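# Four arms: transfer ball to empty post, rack both bars

## Task

Carry the ball that is sitting on one of the long bars into the cup of the upright post that has nothing on it, and set both long bars into their forked stands, so that at the end the other ball also rests on its post. Everything must stay in place on its own without a robot holding it; afterwards release all grips and move the arms away.

## Robot and tools

Robots: four identical i2rt Big YAM arms named arm1, arm2, arm3 and arm4. Each has six revolute joints, a two-finger parallel gripper and a wrist camera. With joint1 and joint6 at 0 and the hand level and pointing ahead, the wrist camera rides above the hand looking toward the fingertips. Reach is roughly 1.0 m from the joint1 axis. A fixed room camera, cam_high, sees the whole scene. Joints move at different speeds, so the path between two postures can bulge outward; plan clearance generously.

Frames: one shared scene frame, origin on the floor, +z up. "hand" is the point halfway between the fingertips (URDF link pinch); its z axis runs along the fingers and the fingers close along its y axis. Hand poses are computed from each robot's true foot pose, which is never printed. Camera calibration (K, distortion, T_world_to_cam, pos_world) is given per camera and may be slightly off; wrist camera poses follow from reported joint angles and inherit their errors.

execute_actions: argument "actions" is a list holding exactly one action object, or empty (empty just returns state and images). The action is keyed by robot name; under each name put "joints", a dict of absolute joint targets (not offsets), named individually, in the robot's own joint space. Keys and ranges: joint1_rad -2.879 to 2.879 (rotation about the foot, positive counter-clockwise seen from above, 0 = toward the direction the foot faces); joint2_rad 0 to 3.141 (shoulder; 0 = upper arm pointing back roughly horizontal, increasing raises then swings it forward); joint3_rad 0 to 3.019 (elbow; 0 = folded, increasing extends); joint4_rad -1.692 to 1.57 (hand pitch, positive tips fingers up); joint5_rad -1.57 to 1.57 (hand yaw, positive toward the arm's right); joint6_rad -2.094 to 2.094 (hand roll, positive clockwise viewed from behind the hand); gripper_m 0 to 0.093 metres of fingertip separation. Done-tolerances are ±0.045, ±0.14, ±0.09, ±0.055, ±0.03, ±0.035 rad and ±0.003 m respectively. All listed motions start at once and may finish at different times; one action lasts at most 15 s. Omitted joints or robots are not frozen: they may still be driving to an earlier target. An unknown key or out-of-range number rejects the whole call and nothing moves. Optional "cameras": list of names from arm1_cam_wrist, arm2_cam_wrist, arm3_cam_wrist, arm4_cam_wrist, cam_high, or "all"; omitted/null/["all"] gives all, [] gives none. Images come in the order the "pictures" line lists.

wait: "seconds" 0 to 10; commands nothing new and returns the same state and images as an empty action.

zoom_image: "camera" (one camera name) and "region" [x0, y0, x1, y1] in pixels of that camera's latest full image, top-left origin, no larger than 504 by 504. Wrist images are 616x616, cam_high 504x504.

read_manual: optional "section" ("licences"); returns licence text only, moves nothing.

finished_scene: "scene" = the integer number of the current scene. Irreversible; call only once the goal holds without any arm supporting it. The result reports success and gives the next task.

Reading results: joint_positions are actual angles; joint torques are raw drive outputs with per-unit offset, scale and noise, nonzero even in free air. joint_status tells how each commanded motion ended: reached; "off_target" (stopped short and may still push); "contact_stop" or "time_out" (target dropped, holds where it stopped, though a timed-out joint can keep pushing toward its target or a point near it, up to 0.375, 0.375, 0.113, 0.225, 0.075, 0.3 rad away for joints 1 to 6, and may move on its own if freed); "not_followed" (a self/inter-arm collision check blocked the arm's targets, with a "cause:" line; the gripper part still runs and the blocked targets may be retried later). on_its_own lists uncommanded behaviour; "held at" is the held target, not the current angle. To relieve a pushing joint, command it to its reported position. Tiny target changes may not move a joint. A loaded joint sags.

Hazards: the arms do not stop on contact and can press very hard. A forceful press between two robots fails and ends the run; hard impacts can too. No state line reports robot-robot contact, and the collision check ignores fingers, gripper housings and wrist cameras and can act late. Object contact does not count. Keep arms well apart. Don't drop, slam or fling objects, and never send anything out of the work area or to the floor. Loose objects may occasionally get nudged. Sustained pushing or holding heats motors: above 85 °C a MOTOR HOT warning appears; at 100 °C that arm's motors and gripper go limp and it falls (OVER-TEMPERATURE FAULT, joint_status "limit_stop_at_motor_heat"; resend targets afterwards). Some heat persists into later scenes. The simulation keeps running while you think, holding the last command. Robots act independently; a stalled arm does not pause the others. Shorter robot motion time is better. When finished, open grippers and move arms clear.

Each tool is called in YAML: its name, and indented under it one key for each argument.

## Session

execute_actions:
  actions: []

Scene clock: 0.00 s.
Joint torques (N m, as the arm reports them, + toward a larger angle): no reading
Motor temperatures (°C, as the motors report them): arm1=[23 22 19 21 21 23] | arm2=[21 22 23 21 20 20] | arm3=[24 23 22 21 22 21] | arm4=[23 22 23 20 20 22]
arm1.joint_positions: joint1_rad=+0.005 joint2_rad=+0.573 joint3_rad=+1.346 joint4_rad=-1.271 joint5_rad=-0.051 joint6_rad=-0.325 gripper_m=+0.094
arm1.joint_status: not commanded
arm1.hand: x=+1.2132 y=-0.0227 z=+1.3201 quat_wxyz=(+0.050, -0.846, -0.174, +0.502) (m; scene frame)
arm2.joint_positions: joint1_rad=+0.204 joint2_rad=+0.554 joint3_rad=+1.305 joint4_rad=-1.333 joint5_rad=+0.026 joint6_rad=-0.041 gripper_m=+0.095
arm2.joint_status: not commanded
arm2.hand: x=+0.0300 y=+1.2259 z=+1.3544 quat_wxyz=(-0.342, -0.566, -0.678, +0.322) (m; scene frame)
arm3.joint_positions: joint1_rad=-0.088 joint2_rad=+0.591 joint3_rad=+1.332 joint4_rad=-1.482 joint5_rad=-0.009 joint6_rad=-0.353 gripper_m=+0.095
arm3.joint_status: not commanded
arm3.hand: x=-1.2412 y=-0.0198 z=+1.3357 quat_wxyz=(-0.394, +0.120, -0.908, +0.083) (m; scene frame)
arm4.joint_positions: joint1_rad=+0.353 joint2_rad=+0.613 joint3_rad=+1.460 joint4_rad=-1.448 joint5_rad=+0.242 joint6_rad=+0.016 gripper_m=+0.094
arm4.joint_status: not commanded
arm4.hand: x=-0.0273 y=-1.2474 z=+1.3819 quat_wxyz=(-0.344, +0.686, -0.549, -0.330) (m; scene frame)
pictures: arm1_cam_wrist, arm2_cam_wrist, arm3_cam_wrist, arm4_cam_wrist, cam_high
Images, in order (width x height): arm1_cam_wrist 616x616, arm2_cam_wrist 616x616, arm3_cam_wrist 616x616, arm4_cam_wrist 616x616, cam_high 504x504.

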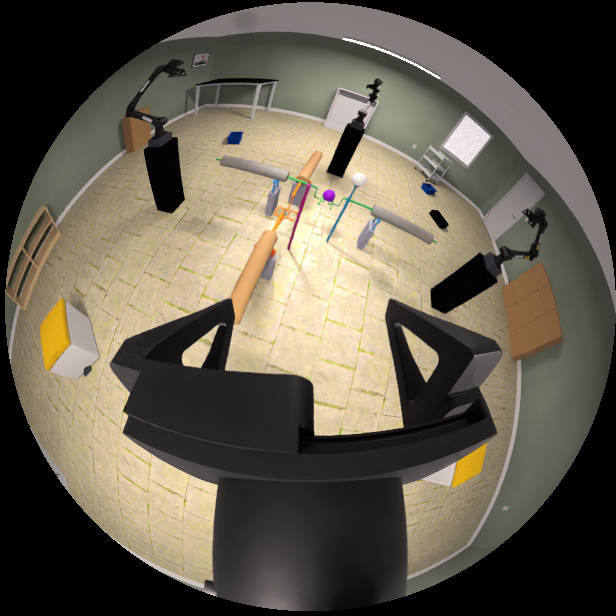

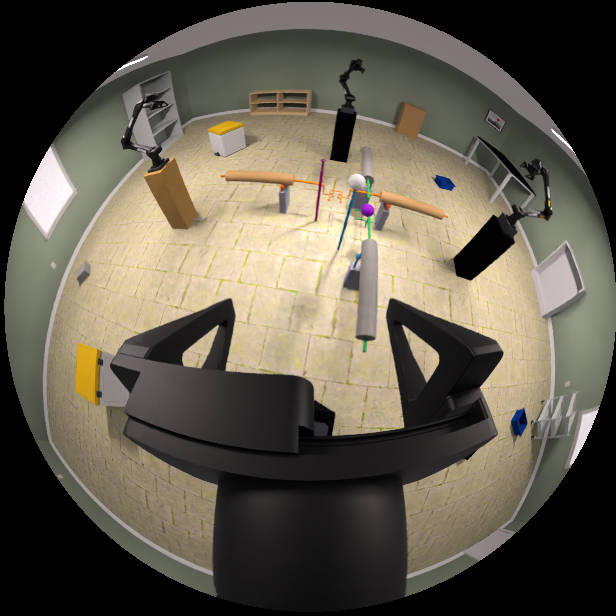

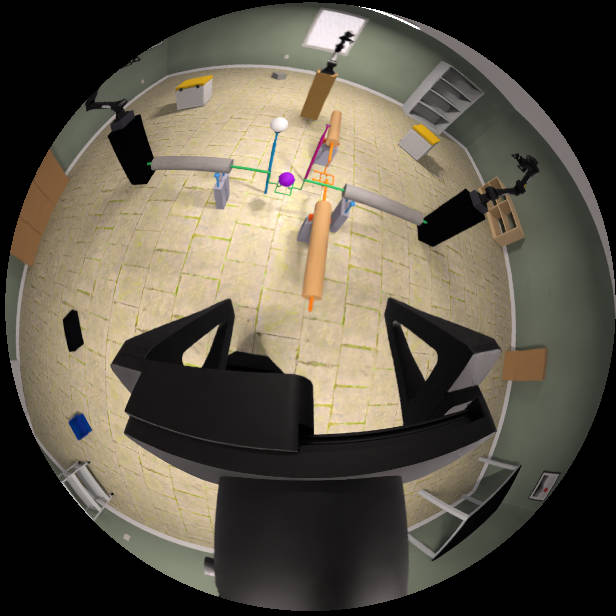

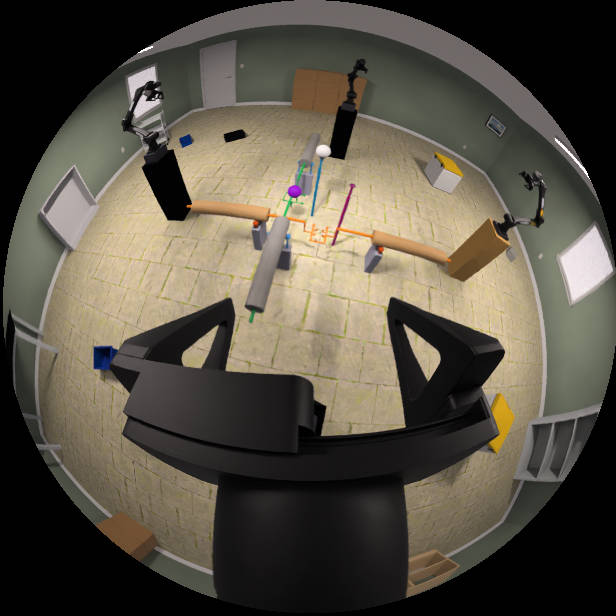

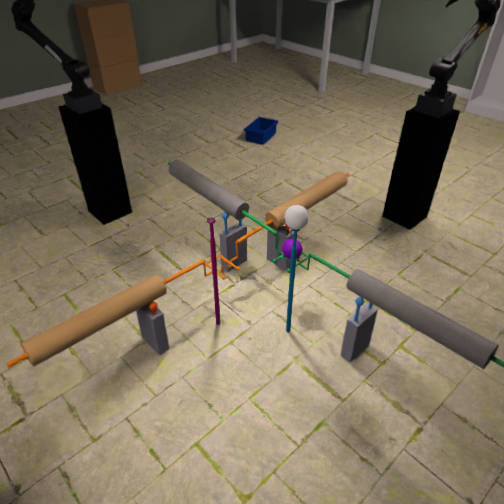

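zoom_image:
  camera: "cam_high"
  region: [130, 170, 400, 380]

zoom_image:
  camera: "cam_high"
  region: [190, 190, 330, 300]

zoom_image:
  camera: "arm3_cam_wrist"
  region: [190, 100, 390, 260]

zoom_image:
  camera: "arm4_cam_wrist"
  region: [230, 130, 410, 290]

Region (130, 170, 400, 380) of cam_high's 504x504 image, scaled by 1.867, with more detail than that image has.

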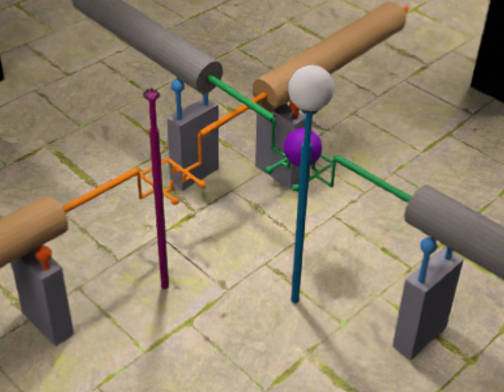

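Region (190, 190, 330, 300) of cam_high's 504x504 image, scaled by 3.600, with more detail than that image has; it fills the top 396 rows of this view, and the rest is white.

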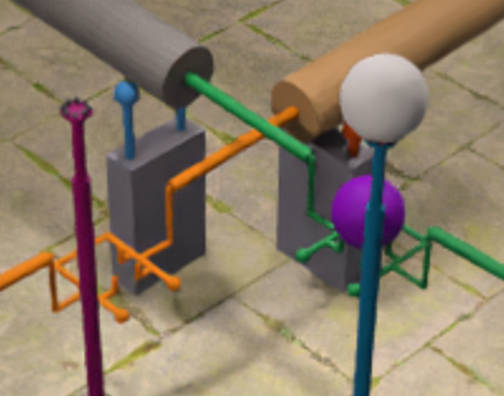

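Region (190, 100, 390, 260) of arm3_cam_wrist's 616x616 image, scaled by 2.520, with more detail than that image has; it fills the top 403 rows of this view, and the rest is white.

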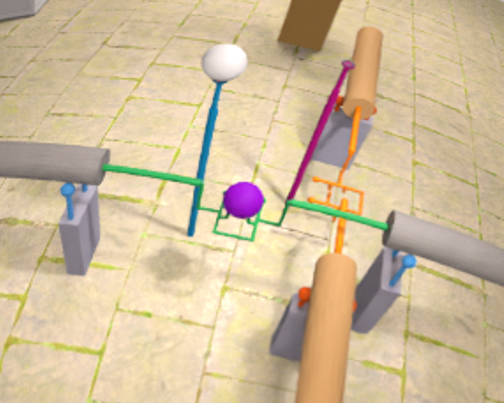

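Region (230, 130, 410, 290) of arm4_cam_wrist's 616x616 image, scaled by 2.800, with more detail than that image has.

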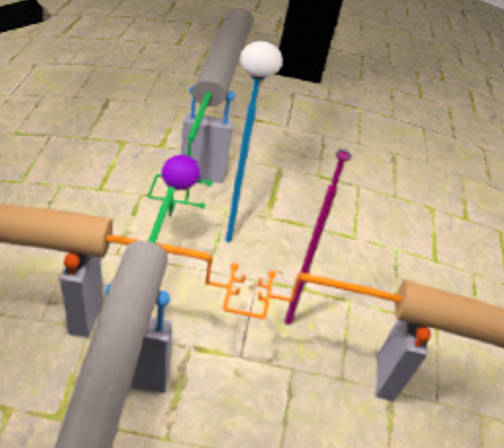

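zoom_image:
  camera: "arm2_cam_wrist"
  region: [300, 180, 440, 360]

zoom_image:
  camera: "arm4_cam_wrist"
  region: [210, 190, 350, 340]

zoom_image:
  camera: "cam_high"
  region: [330, 250, 504, 390]

zoom_image:
  camera: "cam_high"
  region: [260, 225, 330, 285]

Region (300, 180, 440, 360) of arm2_cam_wrist's 616x616 image, scaled by 2.800, with more detail than that image has.

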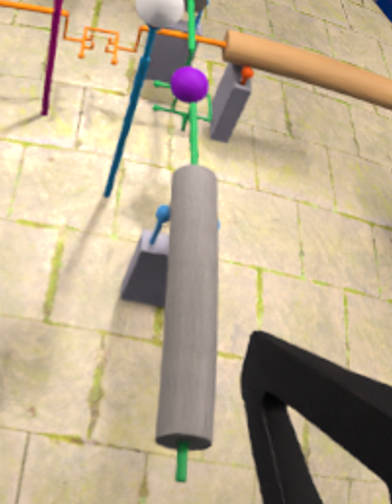

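Region (210, 190, 350, 340) of arm4_cam_wrist's 616x616 image, scaled by 3.360, with more detail than that image has; it fills the left 470 columns of this view, and the rest is white.

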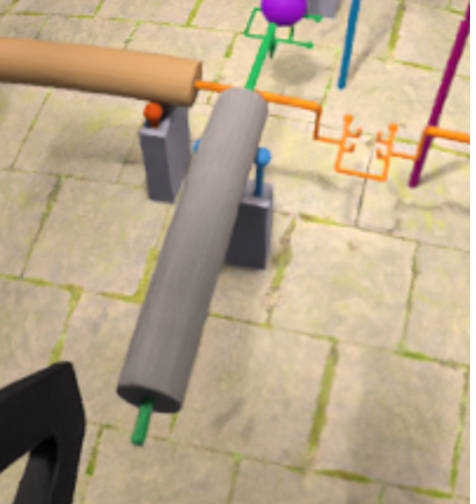

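Region (330, 250, 504, 390) of cam_high's 504x504 image, scaled by 2.897, with more detail than that image has; it fills the top 406 rows of this view, and the rest is white.

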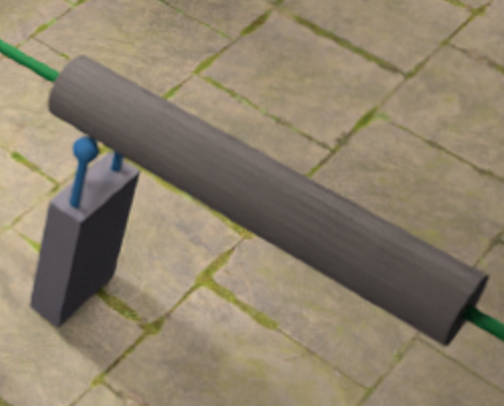

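Region (260, 225, 330, 285) of cam_high's 504x504 image, scaled by 7.200, with more detail than that image has; it fills the top 432 rows of this view, and the rest is white.

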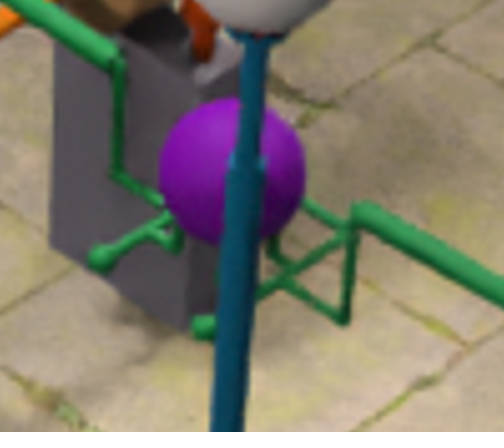

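execute_actions:
  actions:
    - {"arm2":{"joints":{"joint1_rad":-0.501,"joint2_rad":2.424,"joint3_rad":1.166,"joint4_rad":-0.312,"joint5_rad":0,"joint6_rad":-0.554,"gripper_m":0.07}},"arm4":{"joints":{"joint1_rad":0.470,"joint2_rad":2.482,"joint3_rad":1.432,"joint4_rad":-0.522,"joint5_rad":0,"joint6_rad":0.498,"gripper_m":0.07}},"arm1":{"joints":{"joint1_rad":0.03,"joint2_rad":2.37,"joint3_rad":1.241,"joint4_rad":1.13,"joint5_rad":0,"joint6_rad":0}}}

Scene clock: 8.13 s.
Joint torques (N m, as the arm reports them, + toward a larger angle): arm1=[ -0.65 -19.33   5.28   2.8    0.2    0.13] | arm2=[ -0.25 -19.52   2.94   0.94  -0.07  -0.04] | arm3=[ 0.8   2.15 10.26  1.67  0.    0.08] | arm4=[  0.66 -16.55   4.3    0.81   0.     0.27]
Motor temperatures (°C, as the motors report them): arm1=[23 23 20 21 21 23] | arm2=[21 22 24 21 20 20] | arm3=[24 23 24 21 22 21] | arm4=[23 22 24 20 20 22]
arm1.joint_positions: joint1_rad=+0.018 joint2_rad=+2.386 joint3_rad=+1.234 joint4_rad=+1.103 joint5_rad=-0.003 joint6_rad=-0.012 gripper_m=+0.094
arm1.joint_status: all done
arm1.hand: x=+0.7067 y=-0.0450 z=+0.7500 quat_wxyz=(-0.016, -0.729, -0.030, +0.684) (m; scene frame)
arm2.joint_positions: joint1_rad=-0.509 joint2_rad=+2.440 joint3_rad=+1.157 joint4_rad=-0.329 joint5_rad=+0.000 joint6_rad=-0.546 gripper_m=+0.070
arm2.joint_status: all done
arm2.hand: x=-0.2421 y=+1.0698 z=+0.5514 quat_wxyz=(+0.010, -0.712, -0.702, -0.023) (m; scene frame)
arm3.joint_positions: joint1_rad=-0.088 joint2_rad=+0.591 joint3_rad=+1.332 joint4_rad=-1.482 joint5_rad=-0.009 joint6_rad=-0.353 gripper_m=+0.095
arm3.joint_status: not commanded
arm3.hand: x=-1.2412 y=-0.0198 z=+1.3357 quat_wxyz=(-0.394, +0.120, -0.908, +0.083) (m; scene frame)
arm4.joint_positions: joint1_rad=+0.468 joint2_rad=+2.486 joint3_rad=+1.429 joint4_rad=-0.531 joint5_rad=+0.003 joint6_rad=+0.481 gripper_m=+0.070
arm4.joint_status: all done
arm4.hand: x=-0.2584 y=-0.9652 z=+0.5609 quat_wxyz=(+0.005, +0.709, -0.705, +0.003) (m; scene frame)
pictures: arm1_cam_wrist, arm2_cam_wrist, arm3_cam_wrist, arm4_cam_wrist, cam_high
camera_calibration (this result's frames):
arm1_cam_wrist: T_world_to_cam=[[-0.0661417, 0.997488, 0.0253471, 0.0718833], [0.619289, 0.0609555, -0.782794, 0.159587], [-0.782373, -0.0360781, -0.621765, 1.14222], [0, 0, 0, 1]] pos_world=[0.799567, -0.0402212, 0.833294]
arm2_cam_wrist: T_world_to_cam=[[-0.999165, 0.0303793, -0.0273214, -0.259233], [0.00626046, 0.774632, 0.632382, -1.17363], [0.0403753, 0.631683, -0.774175, -0.12065], [0, 0, 0, 1]] pos_world=[-0.246798, 0.993222, 0.641697]
arm4_cam_wrist: T_world_to_cam=[[0.999945, 0.00283382, 0.0101035, 0.257711], [-0.00373098, -0.803914, 0.594734, -1.1019], [0.00980774, -0.594739, -0.803859, 0.00648426], [0, 0, 0, 1]] pos_world=[-0.261871, -0.882707, 0.657946]
Images, in order (width x height): arm1_cam_wrist 616x616, arm2_cam_wrist 616x616, arm3_cam_wrist 616x616, arm4_cam_wrist 616x616, cam_high 504x504.

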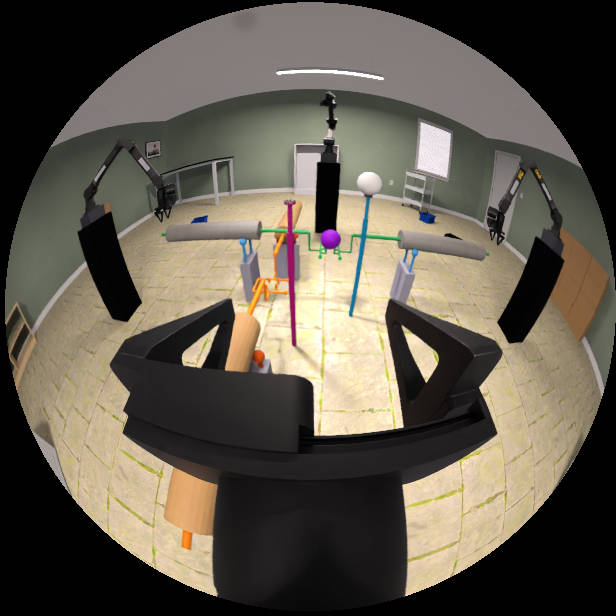

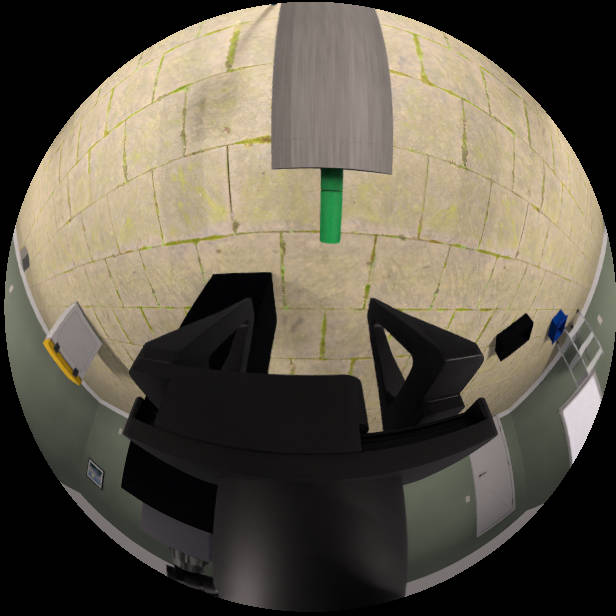

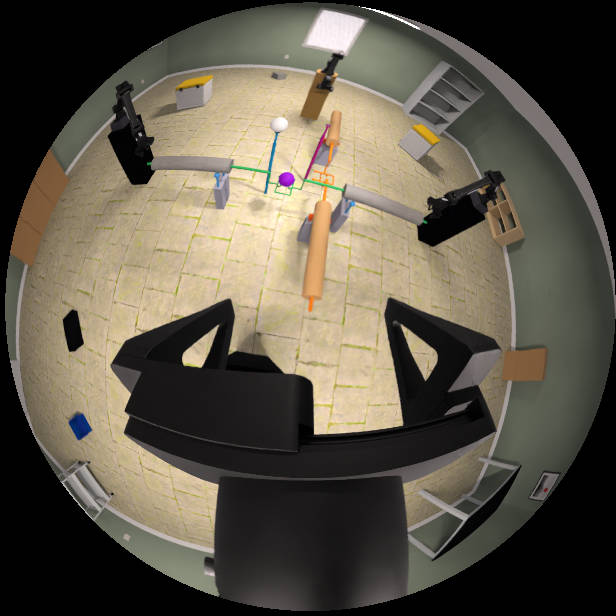

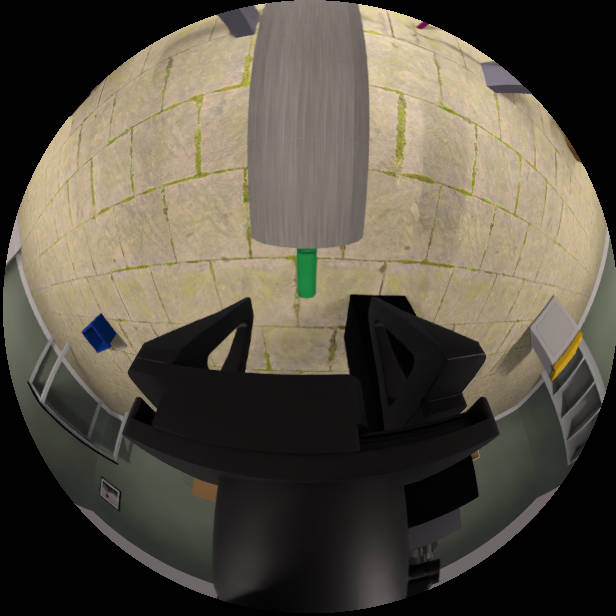

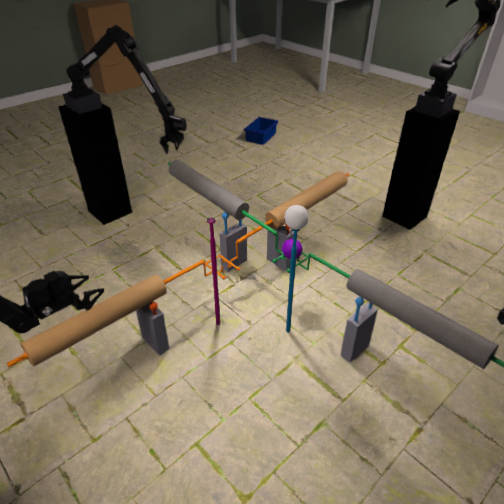

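execute_actions:
  actions:
    - {"arm2":{"joints":{"joint1_rad":-0.517,"joint2_rad":2.561,"joint3_rad":1.267,"joint4_rad":-0.225,"joint5_rad":0,"joint6_rad":-0.583}},"arm4":{"joints":{"joint1_rad":0.505,"joint2_rad":2.565,"joint3_rad":1.385,"joint4_rad":-0.385,"joint5_rad":0,"joint6_rad":0.545}}}
  cameras: ["arm2_cam_wrist","arm4_cam_wrist","arm1_cam_wrist"]

Scene clock: 11.10 s.
Joint torques (N m, as the arm reports them, + toward a larger angle): arm1=[ -0.57 -19.45   5.27   2.8    0.2    0.13] | arm2=[ -1.39 -19.94   2.48   0.89  -0.07  -0.03] | arm3=[ 0.74  1.99 10.28  1.67  0.    0.09] | arm4=[  0.3  -14.79   3.16   0.91   0.03   0.27]
Motor temperatures (°C, as the motors report them): arm1=[23 23 20 21 21 23] | arm2=[21 23 24 21 20 20] | arm3=[24 23 24 21 22 21] | arm4=[23 23 24 20 20 22]
arm1.joint_positions: joint1_rad=+0.018 joint2_rad=+2.386 joint3_rad=+1.234 joint4_rad=+1.103 joint5_rad=-0.003 joint6_rad=-0.012 gripper_m=+0.094
arm1.joint_status: not commanded
arm1.hand: x=+0.7067 y=-0.0450 z=+0.7500 quat_wxyz=(-0.016, -0.729, -0.030, +0.684) (m; scene frame)
arm2.joint_positions: joint1_rad=-0.509 joint2_rad=+2.570 joint3_rad=+1.261 joint4_rad=-0.238 joint5_rad=+0.000 joint6_rad=-0.575 gripper_m=+0.070
arm2.joint_status: all done
arm2.hand: x=-0.2574 y=+1.0462 z=+0.5034 quat_wxyz=(+0.002, -0.702, -0.712, +0.009) (m; scene frame)
arm3.joint_positions: joint1_rad=-0.088 joint2_rad=+0.591 joint3_rad=+1.332 joint4_rad=-1.482 joint5_rad=-0.009 joint6_rad=-0.353 gripper_m=+0.095
arm3.joint_status: not commanded
arm3.hand: x=-1.2412 y=-0.0198 z=+1.3357 quat_wxyz=(-0.394, +0.120, -0.908, +0.083) (m; scene frame)
arm4.joint_positions: joint1_rad=+0.508 joint2_rad=+2.556 joint3_rad=+1.389 joint4_rad=-0.395 joint5_rad=+0.002 joint6_rad=+0.527 gripper_m=+0.070
arm4.joint_status: all done
arm4.hand: x=-0.2683 y=-0.9929 z=+0.5180 quat_wxyz=(+0.001, +0.707, -0.707, -0.010) (m; scene frame)
pictures: arm1_cam_wrist, arm2_cam_wrist, arm4_cam_wrist
camera_calibration (this result's frames):
arm1_cam_wrist: T_world_to_cam=[[-0.0661417, 0.997488, 0.0253471, 0.0718833], [0.619289, 0.0609555, -0.782794, 0.159587], [-0.782373, -0.0360781, -0.621765, 1.14222], [0, 0, 0, 1]] pos_world=[0.799567, -0.0402212, 0.833294]
arm2_cam_wrist: T_world_to_cam=[[-0.999982, 0.000252244, 0.00596893, -0.260555], [0.00371625, 0.808547, 0.58842, -1.13894], [-0.00467774, 0.588431, -0.808534, -0.0912957], [0, 0, 0, 1]] pos_world=[-0.256745, 0.974671, 0.597912]
arm4_cam_wrist: T_world_to_cam=[[0.999987, -0.0040035, -0.00307836, 0.268175], [-0.00149604, -0.81703, 0.576593, -1.10172], [-0.0048235, -0.576581, -0.817026, -0.0234408], [0, 0, 0, 1]] pos_world=[-0.269932, -0.912583, 0.616919]
Images, in order (width x height): arm1_cam_wrist 616x616, arm2_cam_wrist 616x616, arm4_cam_wrist 616x616.

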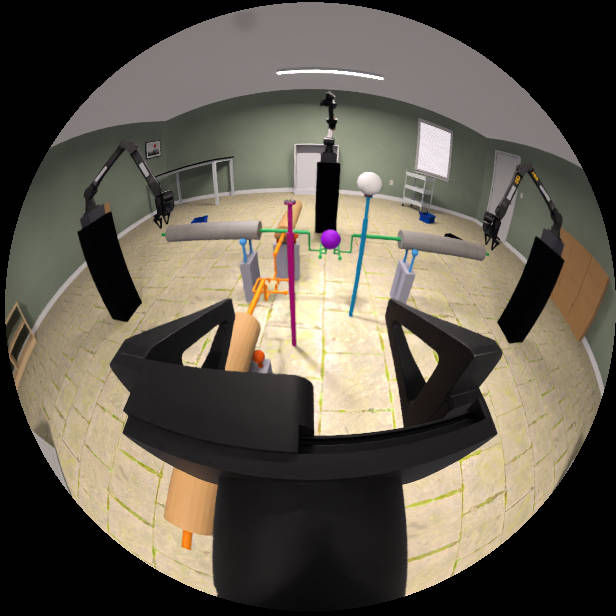

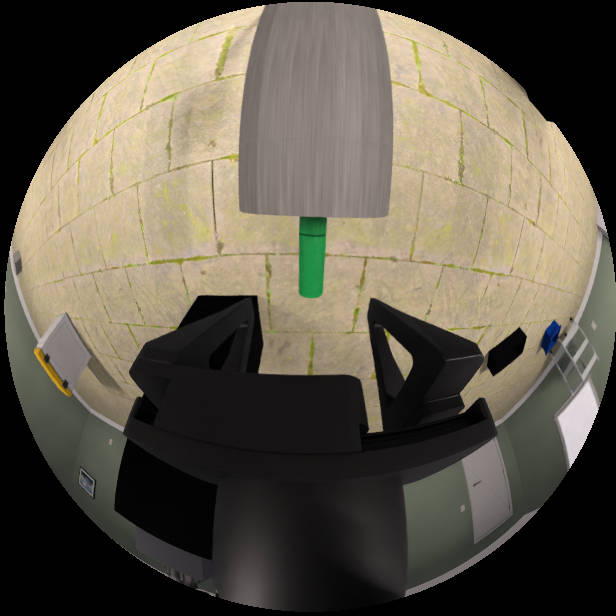

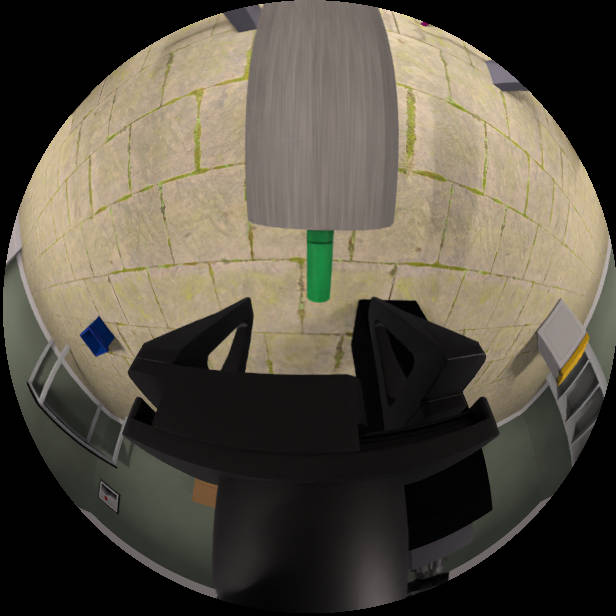

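execute_actions:
  actions:
    - {"arm2":{"joints":{"joint1_rad":-0.522,"joint2_rad":2.752,"joint3_rad":1.403,"joint4_rad":-0.183}},"arm4":{"joints":{"joint1_rad":0.490,"joint2_rad":2.738,"joint3_rad":1.503,"joint4_rad":-0.337}}}
  cameras: ["arm2_cam_wrist","arm4_cam_wrist","arm1_cam_wrist"]

Scene clock: 14.57 s.
Joint torques (N m, as the arm reports them, + toward a larger angle): arm1=[ -0.62 -19.25   5.27   2.83   0.2    0.12] | arm2=[ -1.79 -21.71   2.08   0.92  -0.07  -0.03] | arm3=[ 0.86  1.94 10.3   1.67  0.01  0.07] | arm4=[  0.32 -15.83   3.35   0.56   0.03   0.26]
Motor temperatures (°C, as the motors report them): arm1=[23 23 20 21 21 23] | arm2=[21 23 24 21 20 20] | arm3=[24 23 24 21 22 21] | arm4=[23 23 24 20 20 22]
arm1.joint_positions: joint1_rad=+0.018 joint2_rad=+2.386 joint3_rad=+1.234 joint4_rad=+1.103 joint5_rad=-0.003 joint6_rad=-0.012 gripper_m=+0.094
arm1.joint_status: not commanded
arm1.hand: x=+0.7067 y=-0.0450 z=+0.7500 quat_wxyz=(-0.016, -0.729, -0.030, +0.684) (m; scene frame)
arm2.joint_positions: joint1_rad=-0.509 joint2_rad=+2.771 joint3_rad=+1.396 joint4_rad=-0.193 joint5_rad=+0.000 joint6_rad=-0.575 gripper_m=+0.070
arm2.joint_status: all done
arm2.hand: x=-0.2540 y=+1.0529 z=+0.4242 quat_wxyz=(+0.005, -0.702, -0.712, -0.001) (m; scene frame)
arm3.joint_positions: joint1_rad=-0.088 joint2_rad=+0.591 joint3_rad=+1.332 joint4_rad=-1.482 joint5_rad=-0.009 joint6_rad=-0.353 gripper_m=+0.095
arm3.joint_status: not commanded
arm3.hand: x=-1.2412 y=-0.0198 z=+1.3357 quat_wxyz=(-0.394, +0.120, -0.908, +0.083) (m; scene frame)
arm4.joint_positions: joint1_rad=+0.495 joint2_rad=+2.738 joint3_rad=+1.495 joint4_rad=-0.340 joint5_rad=+0.002 joint6_rad=+0.528 gripper_m=+0.070
arm4.joint_status: all done
arm4.hand: x=-0.2583 y=-0.9984 z=+0.4407 quat_wxyz=(+0.004, +0.702, -0.712, +0.000) (m; scene frame)
pictures: arm1_cam_wrist, arm2_cam_wrist, arm4_cam_wrist
camera_calibration (this result's frames):
arm1_cam_wrist: T_world_to_cam=[[-0.0661417, 0.997488, 0.0253471, 0.0718833], [0.619289, 0.0609555, -0.782794, 0.159587], [-0.782373, -0.0360781, -0.621765, 1.14222], [0, 0, 0, 1]] pos_world=[0.799567, -0.0402212, 0.833294]
arm2_cam_wrist: T_world_to_cam=[[-0.999989, 0.0000293123, -0.00477857, -0.251879], [-0.00285421, 0.798352, 0.602185, -1.09448], [0.00383263, 0.602192, -0.798342, -0.175946], [0, 0, 0, 1]] pos_world=[-0.254326, 0.979743, 0.517412]
arm4_cam_wrist: T_world_to_cam=[[0.999819, -0.0174764, 0.00750599, 0.239702], [-0.0185312, -0.806155, 0.591415, -1.06175], [-0.00428478, -0.591447, -0.806333, -0.109143], [0, 0, 0, 1]] pos_world=[-0.259802, -0.916299, 0.538131]
Images, in order (width x height): arm1_cam_wrist 616x616, arm2_cam_wrist 616x616, arm4_cam_wrist 616x616.

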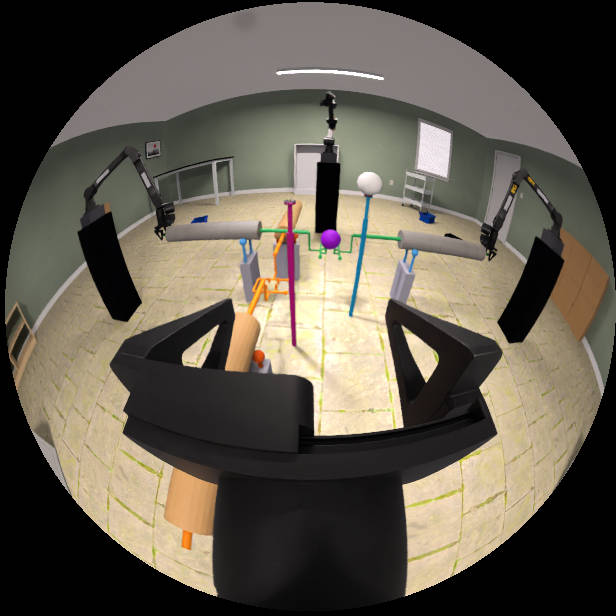

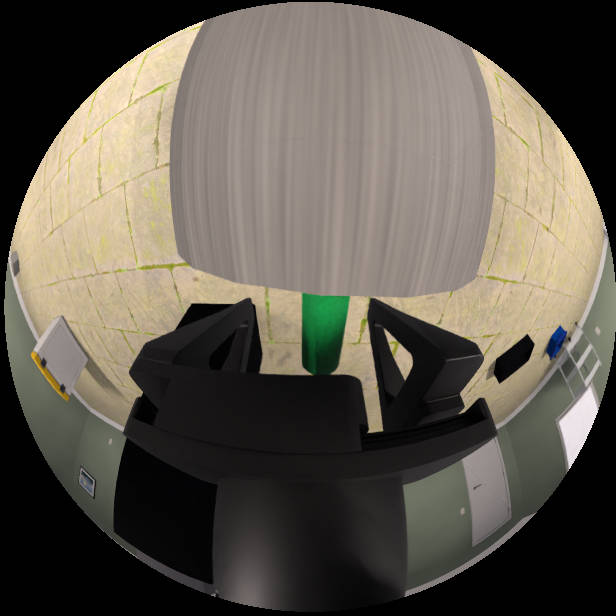

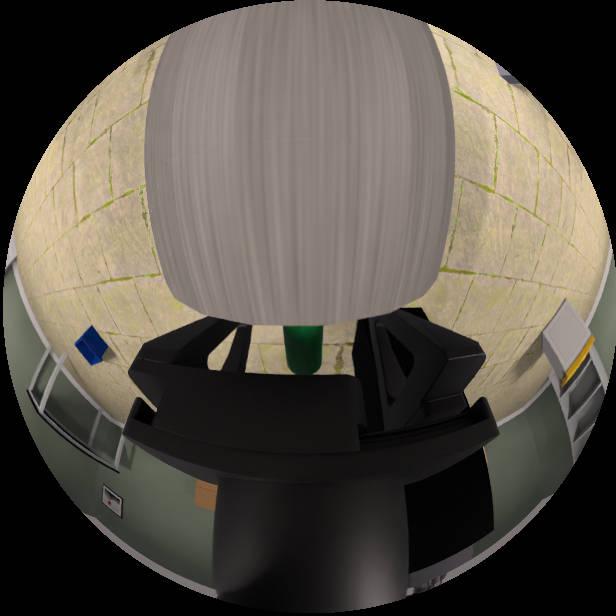

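execute_actions:
  actions:
    - {"arm2":{"joints":{"joint1_rad":-0.535,"gripper_m":0.042}},"arm4":{"joints":{"joint1_rad":0.505,"gripper_m":0.042}}}
  cameras: ["arm2_cam_wrist","arm4_cam_wrist"]

Scene clock: 15.83 s.
Joint torques (N m, as the arm reports them, + toward a larger angle): arm1=[ -0.71 -19.26   5.27   2.84   0.2    0.13] | arm2=[ -1.61 -21.23   2.16   0.76  -0.07  -0.03] | arm3=[ 0.87  2.07 10.33  1.65  0.    0.07] | arm4=[  0.93 -16.07   3.36   0.61   0.04   0.27]
Motor temperatures (°C, as the motors report them): arm1=[23 23 20 21 21 23] | arm2=[21 23 24 21 20 20] | arm3=[24 23 24 21 22 21] | arm4=[23 23 24 20 20 22]
arm1.joint_positions: joint1_rad=+0.018 joint2_rad=+2.386 joint3_rad=+1.234 joint4_rad=+1.103 joint5_rad=-0.003 joint6_rad=-0.012 gripper_m=+0.094
arm1.joint_status: not commanded
arm1.hand: x=+0.7067 y=-0.0450 z=+0.7500 quat_wxyz=(-0.016, -0.729, -0.030, +0.684) (m; scene frame)
arm2.joint_positions: joint1_rad=-0.523 joint2_rad=+2.771 joint3_rad=+1.396 joint4_rad=-0.193 joint5_rad=+0.000 joint6_rad=-0.576 gripper_m=+0.042
arm2.joint_status: all done
arm2.hand: x=-0.2598 y=+1.0566 z=+0.4242 quat_wxyz=(+0.005, -0.707, -0.707, -0.001) (m; scene frame)
arm3.joint_positions: joint1_rad=-0.088 joint2_rad=+0.591 joint3_rad=+1.332 joint4_rad=-1.482 joint5_rad=-0.009 joint6_rad=-0.353 gripper_m=+0.095
arm3.joint_status: not commanded
arm3.hand: x=-1.2412 y=-0.0198 z=+1.3357 quat_wxyz=(-0.394, +0.120, -0.908, +0.083) (m; scene frame)
arm4.joint_positions: joint1_rad=+0.498 joint2_rad=+2.738 joint3_rad=+1.495 joint4_rad=-0.340 joint5_rad=+0.002 joint6_rad=+0.528 gripper_m=+0.042
arm4.joint_status: all done
arm4.hand: x=-0.2595 y=-0.9991 z=+0.4407 quat_wxyz=(+0.004, +0.703, -0.711, +0.000) (m; scene frame)
pictures: arm2_cam_wrist, arm4_cam_wrist
camera_calibration (this result's frames):
arm2_cam_wrist: T_world_to_cam=[[-0.999889, 0.0141422, -0.00462132, -0.272629], [0.00850839, 0.798336, 0.602152, -1.09451], [0.0122051, 0.602046, -0.798368, -0.17577], [0, 0, 0, 1]] pos_world=[-0.261141, 0.983464, 0.517473]
arm4_cam_wrist: T_world_to_cam=[[0.999862, -0.014807, 0.00751272, 0.243567], [-0.0163829, -0.806223, 0.591386, -1.06183], [-0.00269971, -0.591427, -0.806354, -0.109097], [0, 0, 0, 1]] pos_world=[-0.261224, -0.916984, 0.538148]
Images, in order (width x height): arm2_cam_wrist 616x616, arm4_cam_wrist 616x616.

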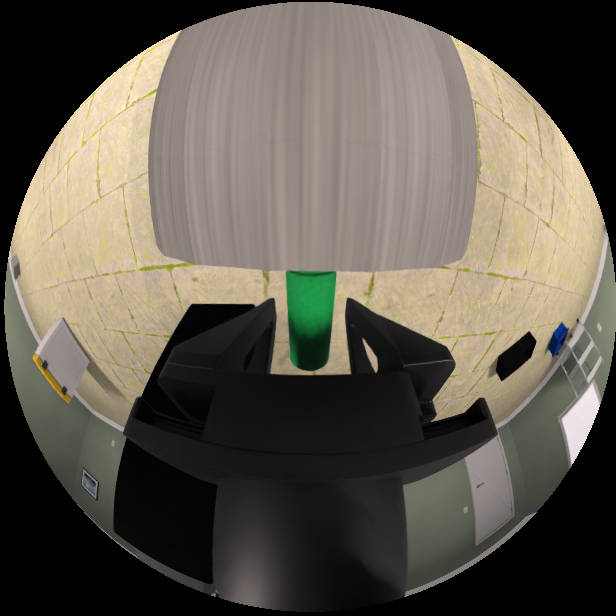

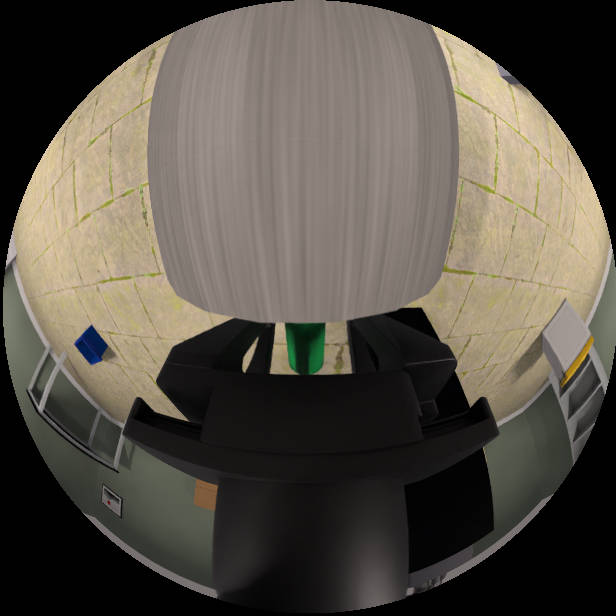

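execute_actions:
  actions:
    - {"arm2":{"joints":{"joint3_rad":1.414,"gripper_m":0.030}},"arm4":{"joints":{"joint1_rad":0.511,"gripper_m":0.030}}}
  cameras: []

execute_actions:
  actions:
    - {"arm2":{"joints":{"gripper_m":0.0}},"arm4":{"joints":{"gripper_m":0.0}}}
  cameras: ["arm2_cam_wrist","arm4_cam_wrist","arm1_cam_wrist"]

Scene clock: 16.63 s.
Joint torques (N m, as the arm reports them, + toward a larger angle): arm1=[ -0.6  -19.36   5.28   2.81   0.19   0.12] | arm2=[ -1.54 -21.24   2.94   0.76  -0.07  -0.04] | arm3=[ 0.89  2.03 10.35  1.67  0.    0.08] | arm4=[  1.13 -15.96   3.39   0.64   0.03   0.26]
Motor temperatures (°C, as the motors report them): arm1=[23 23 20 21 21 23] | arm2=[21 23 24 21 20 20] | arm3=[24 23 24 21 22 21] | arm4=[23 23 24 20 20 22]
arm1.joint_positions: joint1_rad=+0.018 joint2_rad=+2.386 joint3_rad=+1.234 joint4_rad=+1.103 joint5_rad=-0.003 joint6_rad=-0.012 gripper_m=+0.094
arm1.joint_status: not commanded
arm1.hand: x=+0.7067 y=-0.0450 z=+0.7500 quat_wxyz=(-0.016, -0.729, -0.030, +0.684) (m; scene frame)
arm2.joint_positions: joint1_rad=-0.523 joint2_rad=+2.771 joint3_rad=+1.396 joint4_rad=-0.193 joint5_rad=+0.000 joint6_rad=-0.576 gripper_m=+0.030
arm2.joint_status: all done
arm2.hand: x=-0.2598 y=+1.0566 z=+0.4242 quat_wxyz=(+0.005, -0.707, -0.707, -0.001) (m; scene frame)
arm3.joint_positions: joint1_rad=-0.088 joint2_rad=+0.591 joint3_rad=+1.332 joint4_rad=-1.482 joint5_rad=-0.009 joint6_rad=-0.353 gripper_m=+0.095
arm3.joint_status: not commanded
arm3.hand: x=-1.2412 y=-0.0198 z=+1.3357 quat_wxyz=(-0.394, +0.120, -0.908, +0.083) (m; scene frame)
arm4.joint_positions: joint1_rad=+0.505 joint2_rad=+2.738 joint3_rad=+1.495 joint4_rad=-0.340 joint5_rad=+0.002 joint6_rad=+0.528 gripper_m=+0.030
arm4.joint_status: all done
arm4.hand: x=-0.2627 y=-1.0010 z=+0.4408 quat_wxyz=(+0.004, +0.705, -0.709, +0.000) (m; scene frame)
pictures: none
No camera images: the call's "cameras" was empty. Leave "cameras" out to get every camera's image.

Scene clock: 17.17 s.
Joint torques (N m, as the arm reports them, + toward a larger angle): arm1=[ -0.69 -19.25   5.28   2.8    0.2    0.13] | arm2=[ -1.62 -21.17   2.94   0.78  -0.04  -0.03] | arm3=[ 0.87  2.22 10.3   1.67  0.01  0.09] | arm4=[  0.89 -16.06   3.36   0.63  -0.01   0.21]
Motor temperatures (°C, as the motors report them): arm1=[23 23 20 21 21 23] | arm2=[21 23 24 21 20 20] | arm3=[24 23 25 21 22 21] | arm4=[23 23 24 20 20 22]
arm1.joint_positions: joint1_rad=+0.018 joint2_rad=+2.386 joint3_rad=+1.234 joint4_rad=+1.103 joint5_rad=-0.003 joint6_rad=-0.012 gripper_m=+0.094
arm1.joint_status: not commanded
arm1.hand: x=+0.7067 y=-0.0450 z=+0.7500 quat_wxyz=(-0.016, -0.729, -0.030, +0.684) (m; scene frame)
arm2.joint_positions: joint1_rad=-0.523 joint2_rad=+2.771 joint3_rad=+1.396 joint4_rad=-0.193 joint5_rad=-0.001 joint6_rad=-0.575 gripper_m=+0.018
arm2.joint_status: gripper_m off_target (ended at +0.018, target +0.000)
arm2.hand: x=-0.2597 y=+1.0565 z=+0.4242 quat_wxyz=(+0.004, -0.707, -0.707, -0.001) (m; scene frame)
arm3.joint_positions: joint1_rad=-0.088 joint2_rad=+0.591 joint3_rad=+1.332 joint4_rad=-1.482 joint5_rad=-0.009 joint6_rad=-0.353 gripper_m=+0.095
arm3.joint_status: not commanded
arm3.hand: x=-1.2412 y=-0.0198 z=+1.3357 quat_wxyz=(-0.394, +0.120, -0.908, +0.083) (m; scene frame)
arm4.joint_positions: joint1_rad=+0.505 joint2_rad=+2.738 joint3_rad=+1.495 joint4_rad=-0.340 joint5_rad=+0.004 joint6_rad=+0.532 gripper_m=+0.018
arm4.joint_status: gripper_m off_target (ended at +0.018, target +0.000)
arm4.hand: x=-0.2626 y=-1.0009 z=+0.4408 quat_wxyz=(+0.004, +0.704, -0.710, +0.001) (m; scene frame)
pictures: arm1_cam_wrist, arm2_cam_wrist, arm4_cam_wrist
camera_calibration (this result's frames):
arm1_cam_wrist: T_world_to_cam=[[-0.0661417, 0.997488, 0.0253471, 0.0718833], [0.619289, 0.0609555, -0.782794, 0.159587], [-0.782373, -0.0360781, -0.621765, 1.14222], [0, 0, 0, 1]] pos_world=[0.799567, -0.0402212, 0.833294]
arm2_cam_wrist: T_world_to_cam=[[-0.999881, 0.0145249, -0.00526434, -0.272647], [0.00843211, 0.798583, 0.601825, -1.0946], [0.0129454, 0.601709, -0.798611, -0.175078], [0, 0, 0, 1]] pos_world=[-0.261118, 0.983432, 0.517502]
arm4_cam_wrist: T_world_to_cam=[[0.999894, -0.011758, 0.00854277, 0.249229], [-0.0145336, -0.806651, 0.590849, -1.06302], [-0.000056162, -0.590911, -0.806737, -0.108734], [0, 0, 0, 1]] pos_world=[-0.264658, -0.918809, 0.538236]
Images, in order (width x height): arm1_cam_wrist 616x616, arm2_cam_wrist 616x616, arm4_cam_wrist 616x616.

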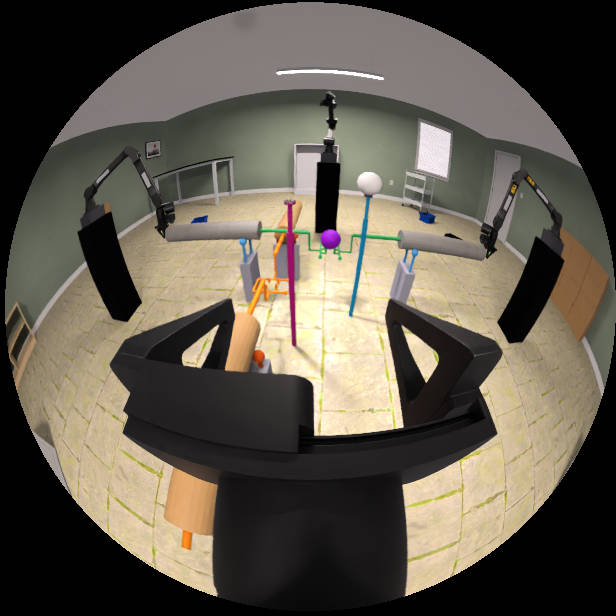

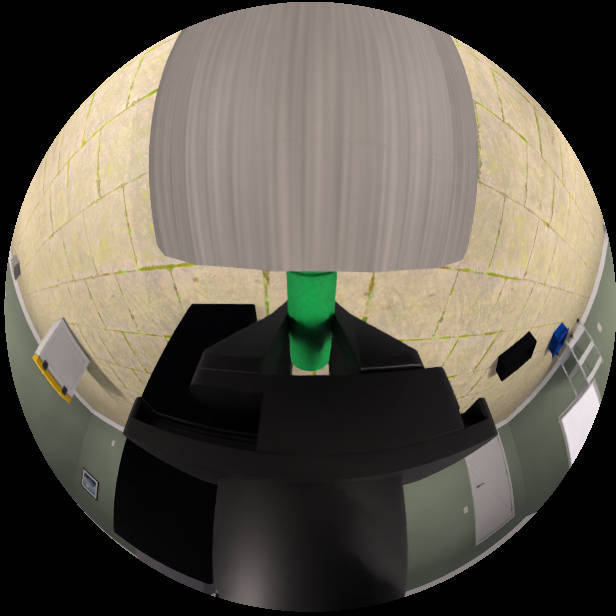

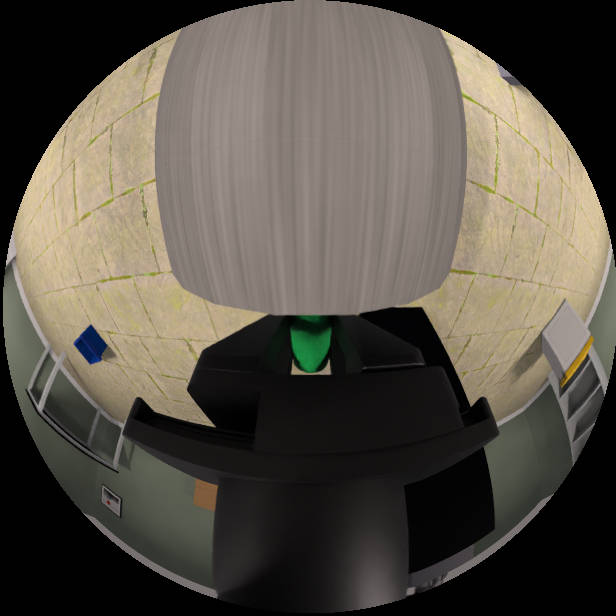

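zoom_image:
  camera: "arm1_cam_wrist"
  region: [230, 160, 430, 320]

Region (230, 160, 430, 320) of arm1_cam_wrist's 616x616 image, scaled by 2.520, with more detail than that image has; it fills the top 403 rows of this view, and the rest is white.

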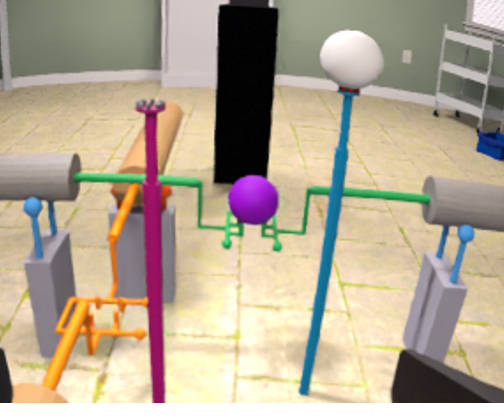

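execute_actions:
  actions:
    - {"arm2":{"joints":{"joint1_rad":-0.524,"joint2_rad":2.592,"joint3_rad":1.296,"joint4_rad":-0.22,"joint6_rad":-0.576}},"arm4":{"joints":{"joint1_rad":0.507,"joint2_rad":2.576,"joint3_rad":1.406,"joint4_rad":-0.38,"joint6_rad":0.534}}}
  cameras: ["arm2_cam_wrist","arm4_cam_wrist","arm1_cam_wrist"]

Scene clock: 19.10 s.
Joint torques (N m, as the arm reports them, + toward a larger angle): arm1=[ -0.65 -19.36   5.26   2.78   0.2    0.13] | arm2=[ -0.92 -23.     2.32   0.15  -0.18   0.  ] | arm3=[ 0.85  2.13 10.3   1.65  0.01  0.09] | arm4=[  0.43 -17.68   3.17   0.5    0.2    0.12]
Motor temperatures (°C, as the motors report them): arm1=[23 24 20 21 21 23] | arm2=[21 23 24 21 20 20] | arm3=[24 23 25 21 22 21] | arm4=[23 23 24 20 20 22]
arm1.joint_positions: joint1_rad=+0.018 joint2_rad=+2.386 joint3_rad=+1.234 joint4_rad=+1.103 joint5_rad=-0.003 joint6_rad=-0.012 gripper_m=+0.094
arm1.joint_status: not commanded
arm1.hand: x=+0.7067 y=-0.0450 z=+0.7500 quat_wxyz=(-0.016, -0.729, -0.030, +0.684) (m; scene frame)
arm2.joint_positions: joint1_rad=-0.521 joint2_rad=+2.632 joint3_rad=+1.288 joint4_rad=-0.214 joint5_rad=+0.003 joint6_rad=-0.571 gripper_m=+0.018
arm2.joint_status: all done
arm2.hand: x=-0.2590 y=+1.0559 z=+0.4781 quat_wxyz=(+0.005, -0.708, -0.706, +0.004) (m; scene frame)
arm3.joint_positions: joint1_rad=-0.088 joint2_rad=+0.591 joint3_rad=+1.332 joint4_rad=-1.482 joint5_rad=-0.009 joint6_rad=-0.353 gripper_m=+0.095
arm3.joint_status: not commanded
arm3.hand: x=-1.2412 y=-0.0198 z=+1.3357 quat_wxyz=(-0.394, +0.120, -0.908, +0.083) (m; scene frame)
arm4.joint_positions: joint1_rad=+0.507 joint2_rad=+2.604 joint3_rad=+1.405 joint4_rad=-0.378 joint5_rad=-0.002 joint6_rad=+0.534 gripper_m=+0.018
arm4.joint_status: all done
arm4.hand: x=-0.2647 y=-0.9998 z=+0.4960 quat_wxyz=(+0.005, +0.704, -0.710, -0.003) (m; scene frame)
pictures: arm1_cam_wrist, arm2_cam_wrist, arm4_cam_wrist
camera_calibration (this result's frames):
arm1_cam_wrist: T_world_to_cam=[[-0.0661417, 0.997488, 0.0253471, 0.0718833], [0.619289, 0.0609555, -0.782794, 0.159587], [-0.782373, -0.0360781, -0.621765, 1.14222], [0, 0, 0, 1]] pos_world=[0.799567, -0.0402212, 0.833294]
arm2_cam_wrist: T_world_to_cam=[[-0.999849, 0.017109, 0.00302047, -0.278403], [0.015529, 0.802131, 0.596946, -1.12606], [0.00779031, 0.596902, -0.802276, -0.126202], [0, 0, 0, 1]] pos_world=[-0.259891, 0.98334, 0.571788]
arm4_cam_wrist: T_world_to_cam=[[0.999934, -0.0114507, 0.000846143, 0.255055], [-0.00975336, -0.808202, 0.588825, -1.09413], [-0.0060586, -0.588794, -0.80826, -0.062264], [0, 0, 0, 1]] pos_world=[-0.266087, -0.918016, 0.593708]
Images, in order (width x height): arm1_cam_wrist 616x616, arm2_cam_wrist 616x616, arm4_cam_wrist 616x616.

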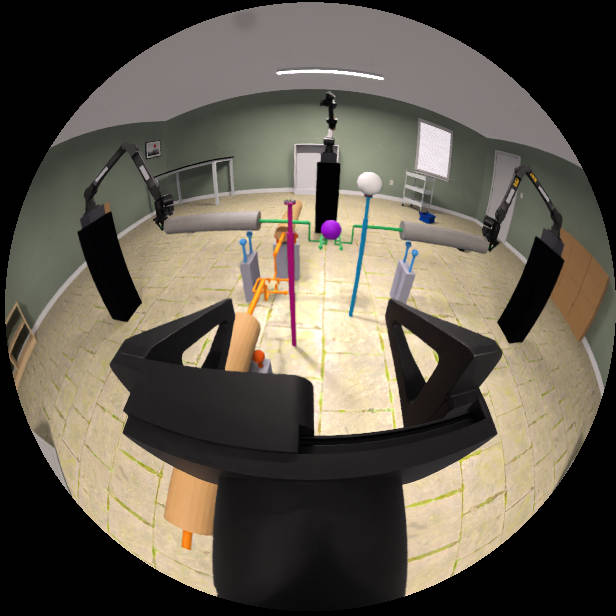

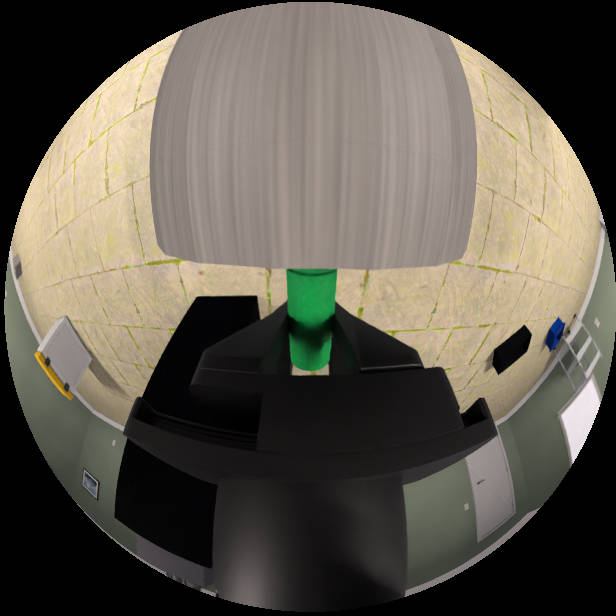

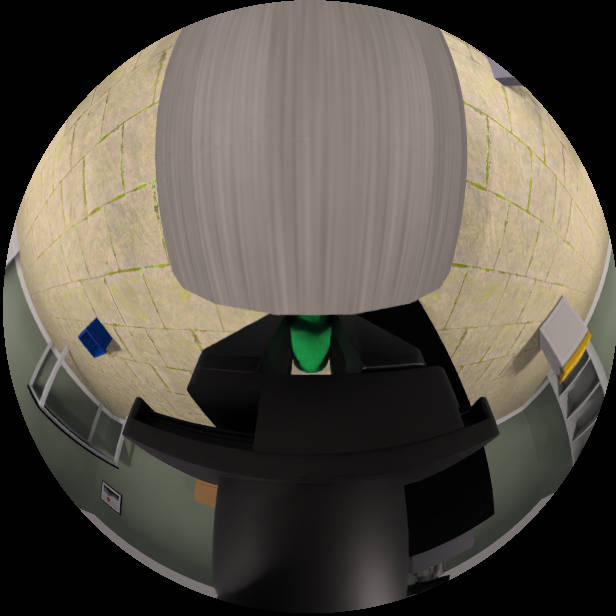

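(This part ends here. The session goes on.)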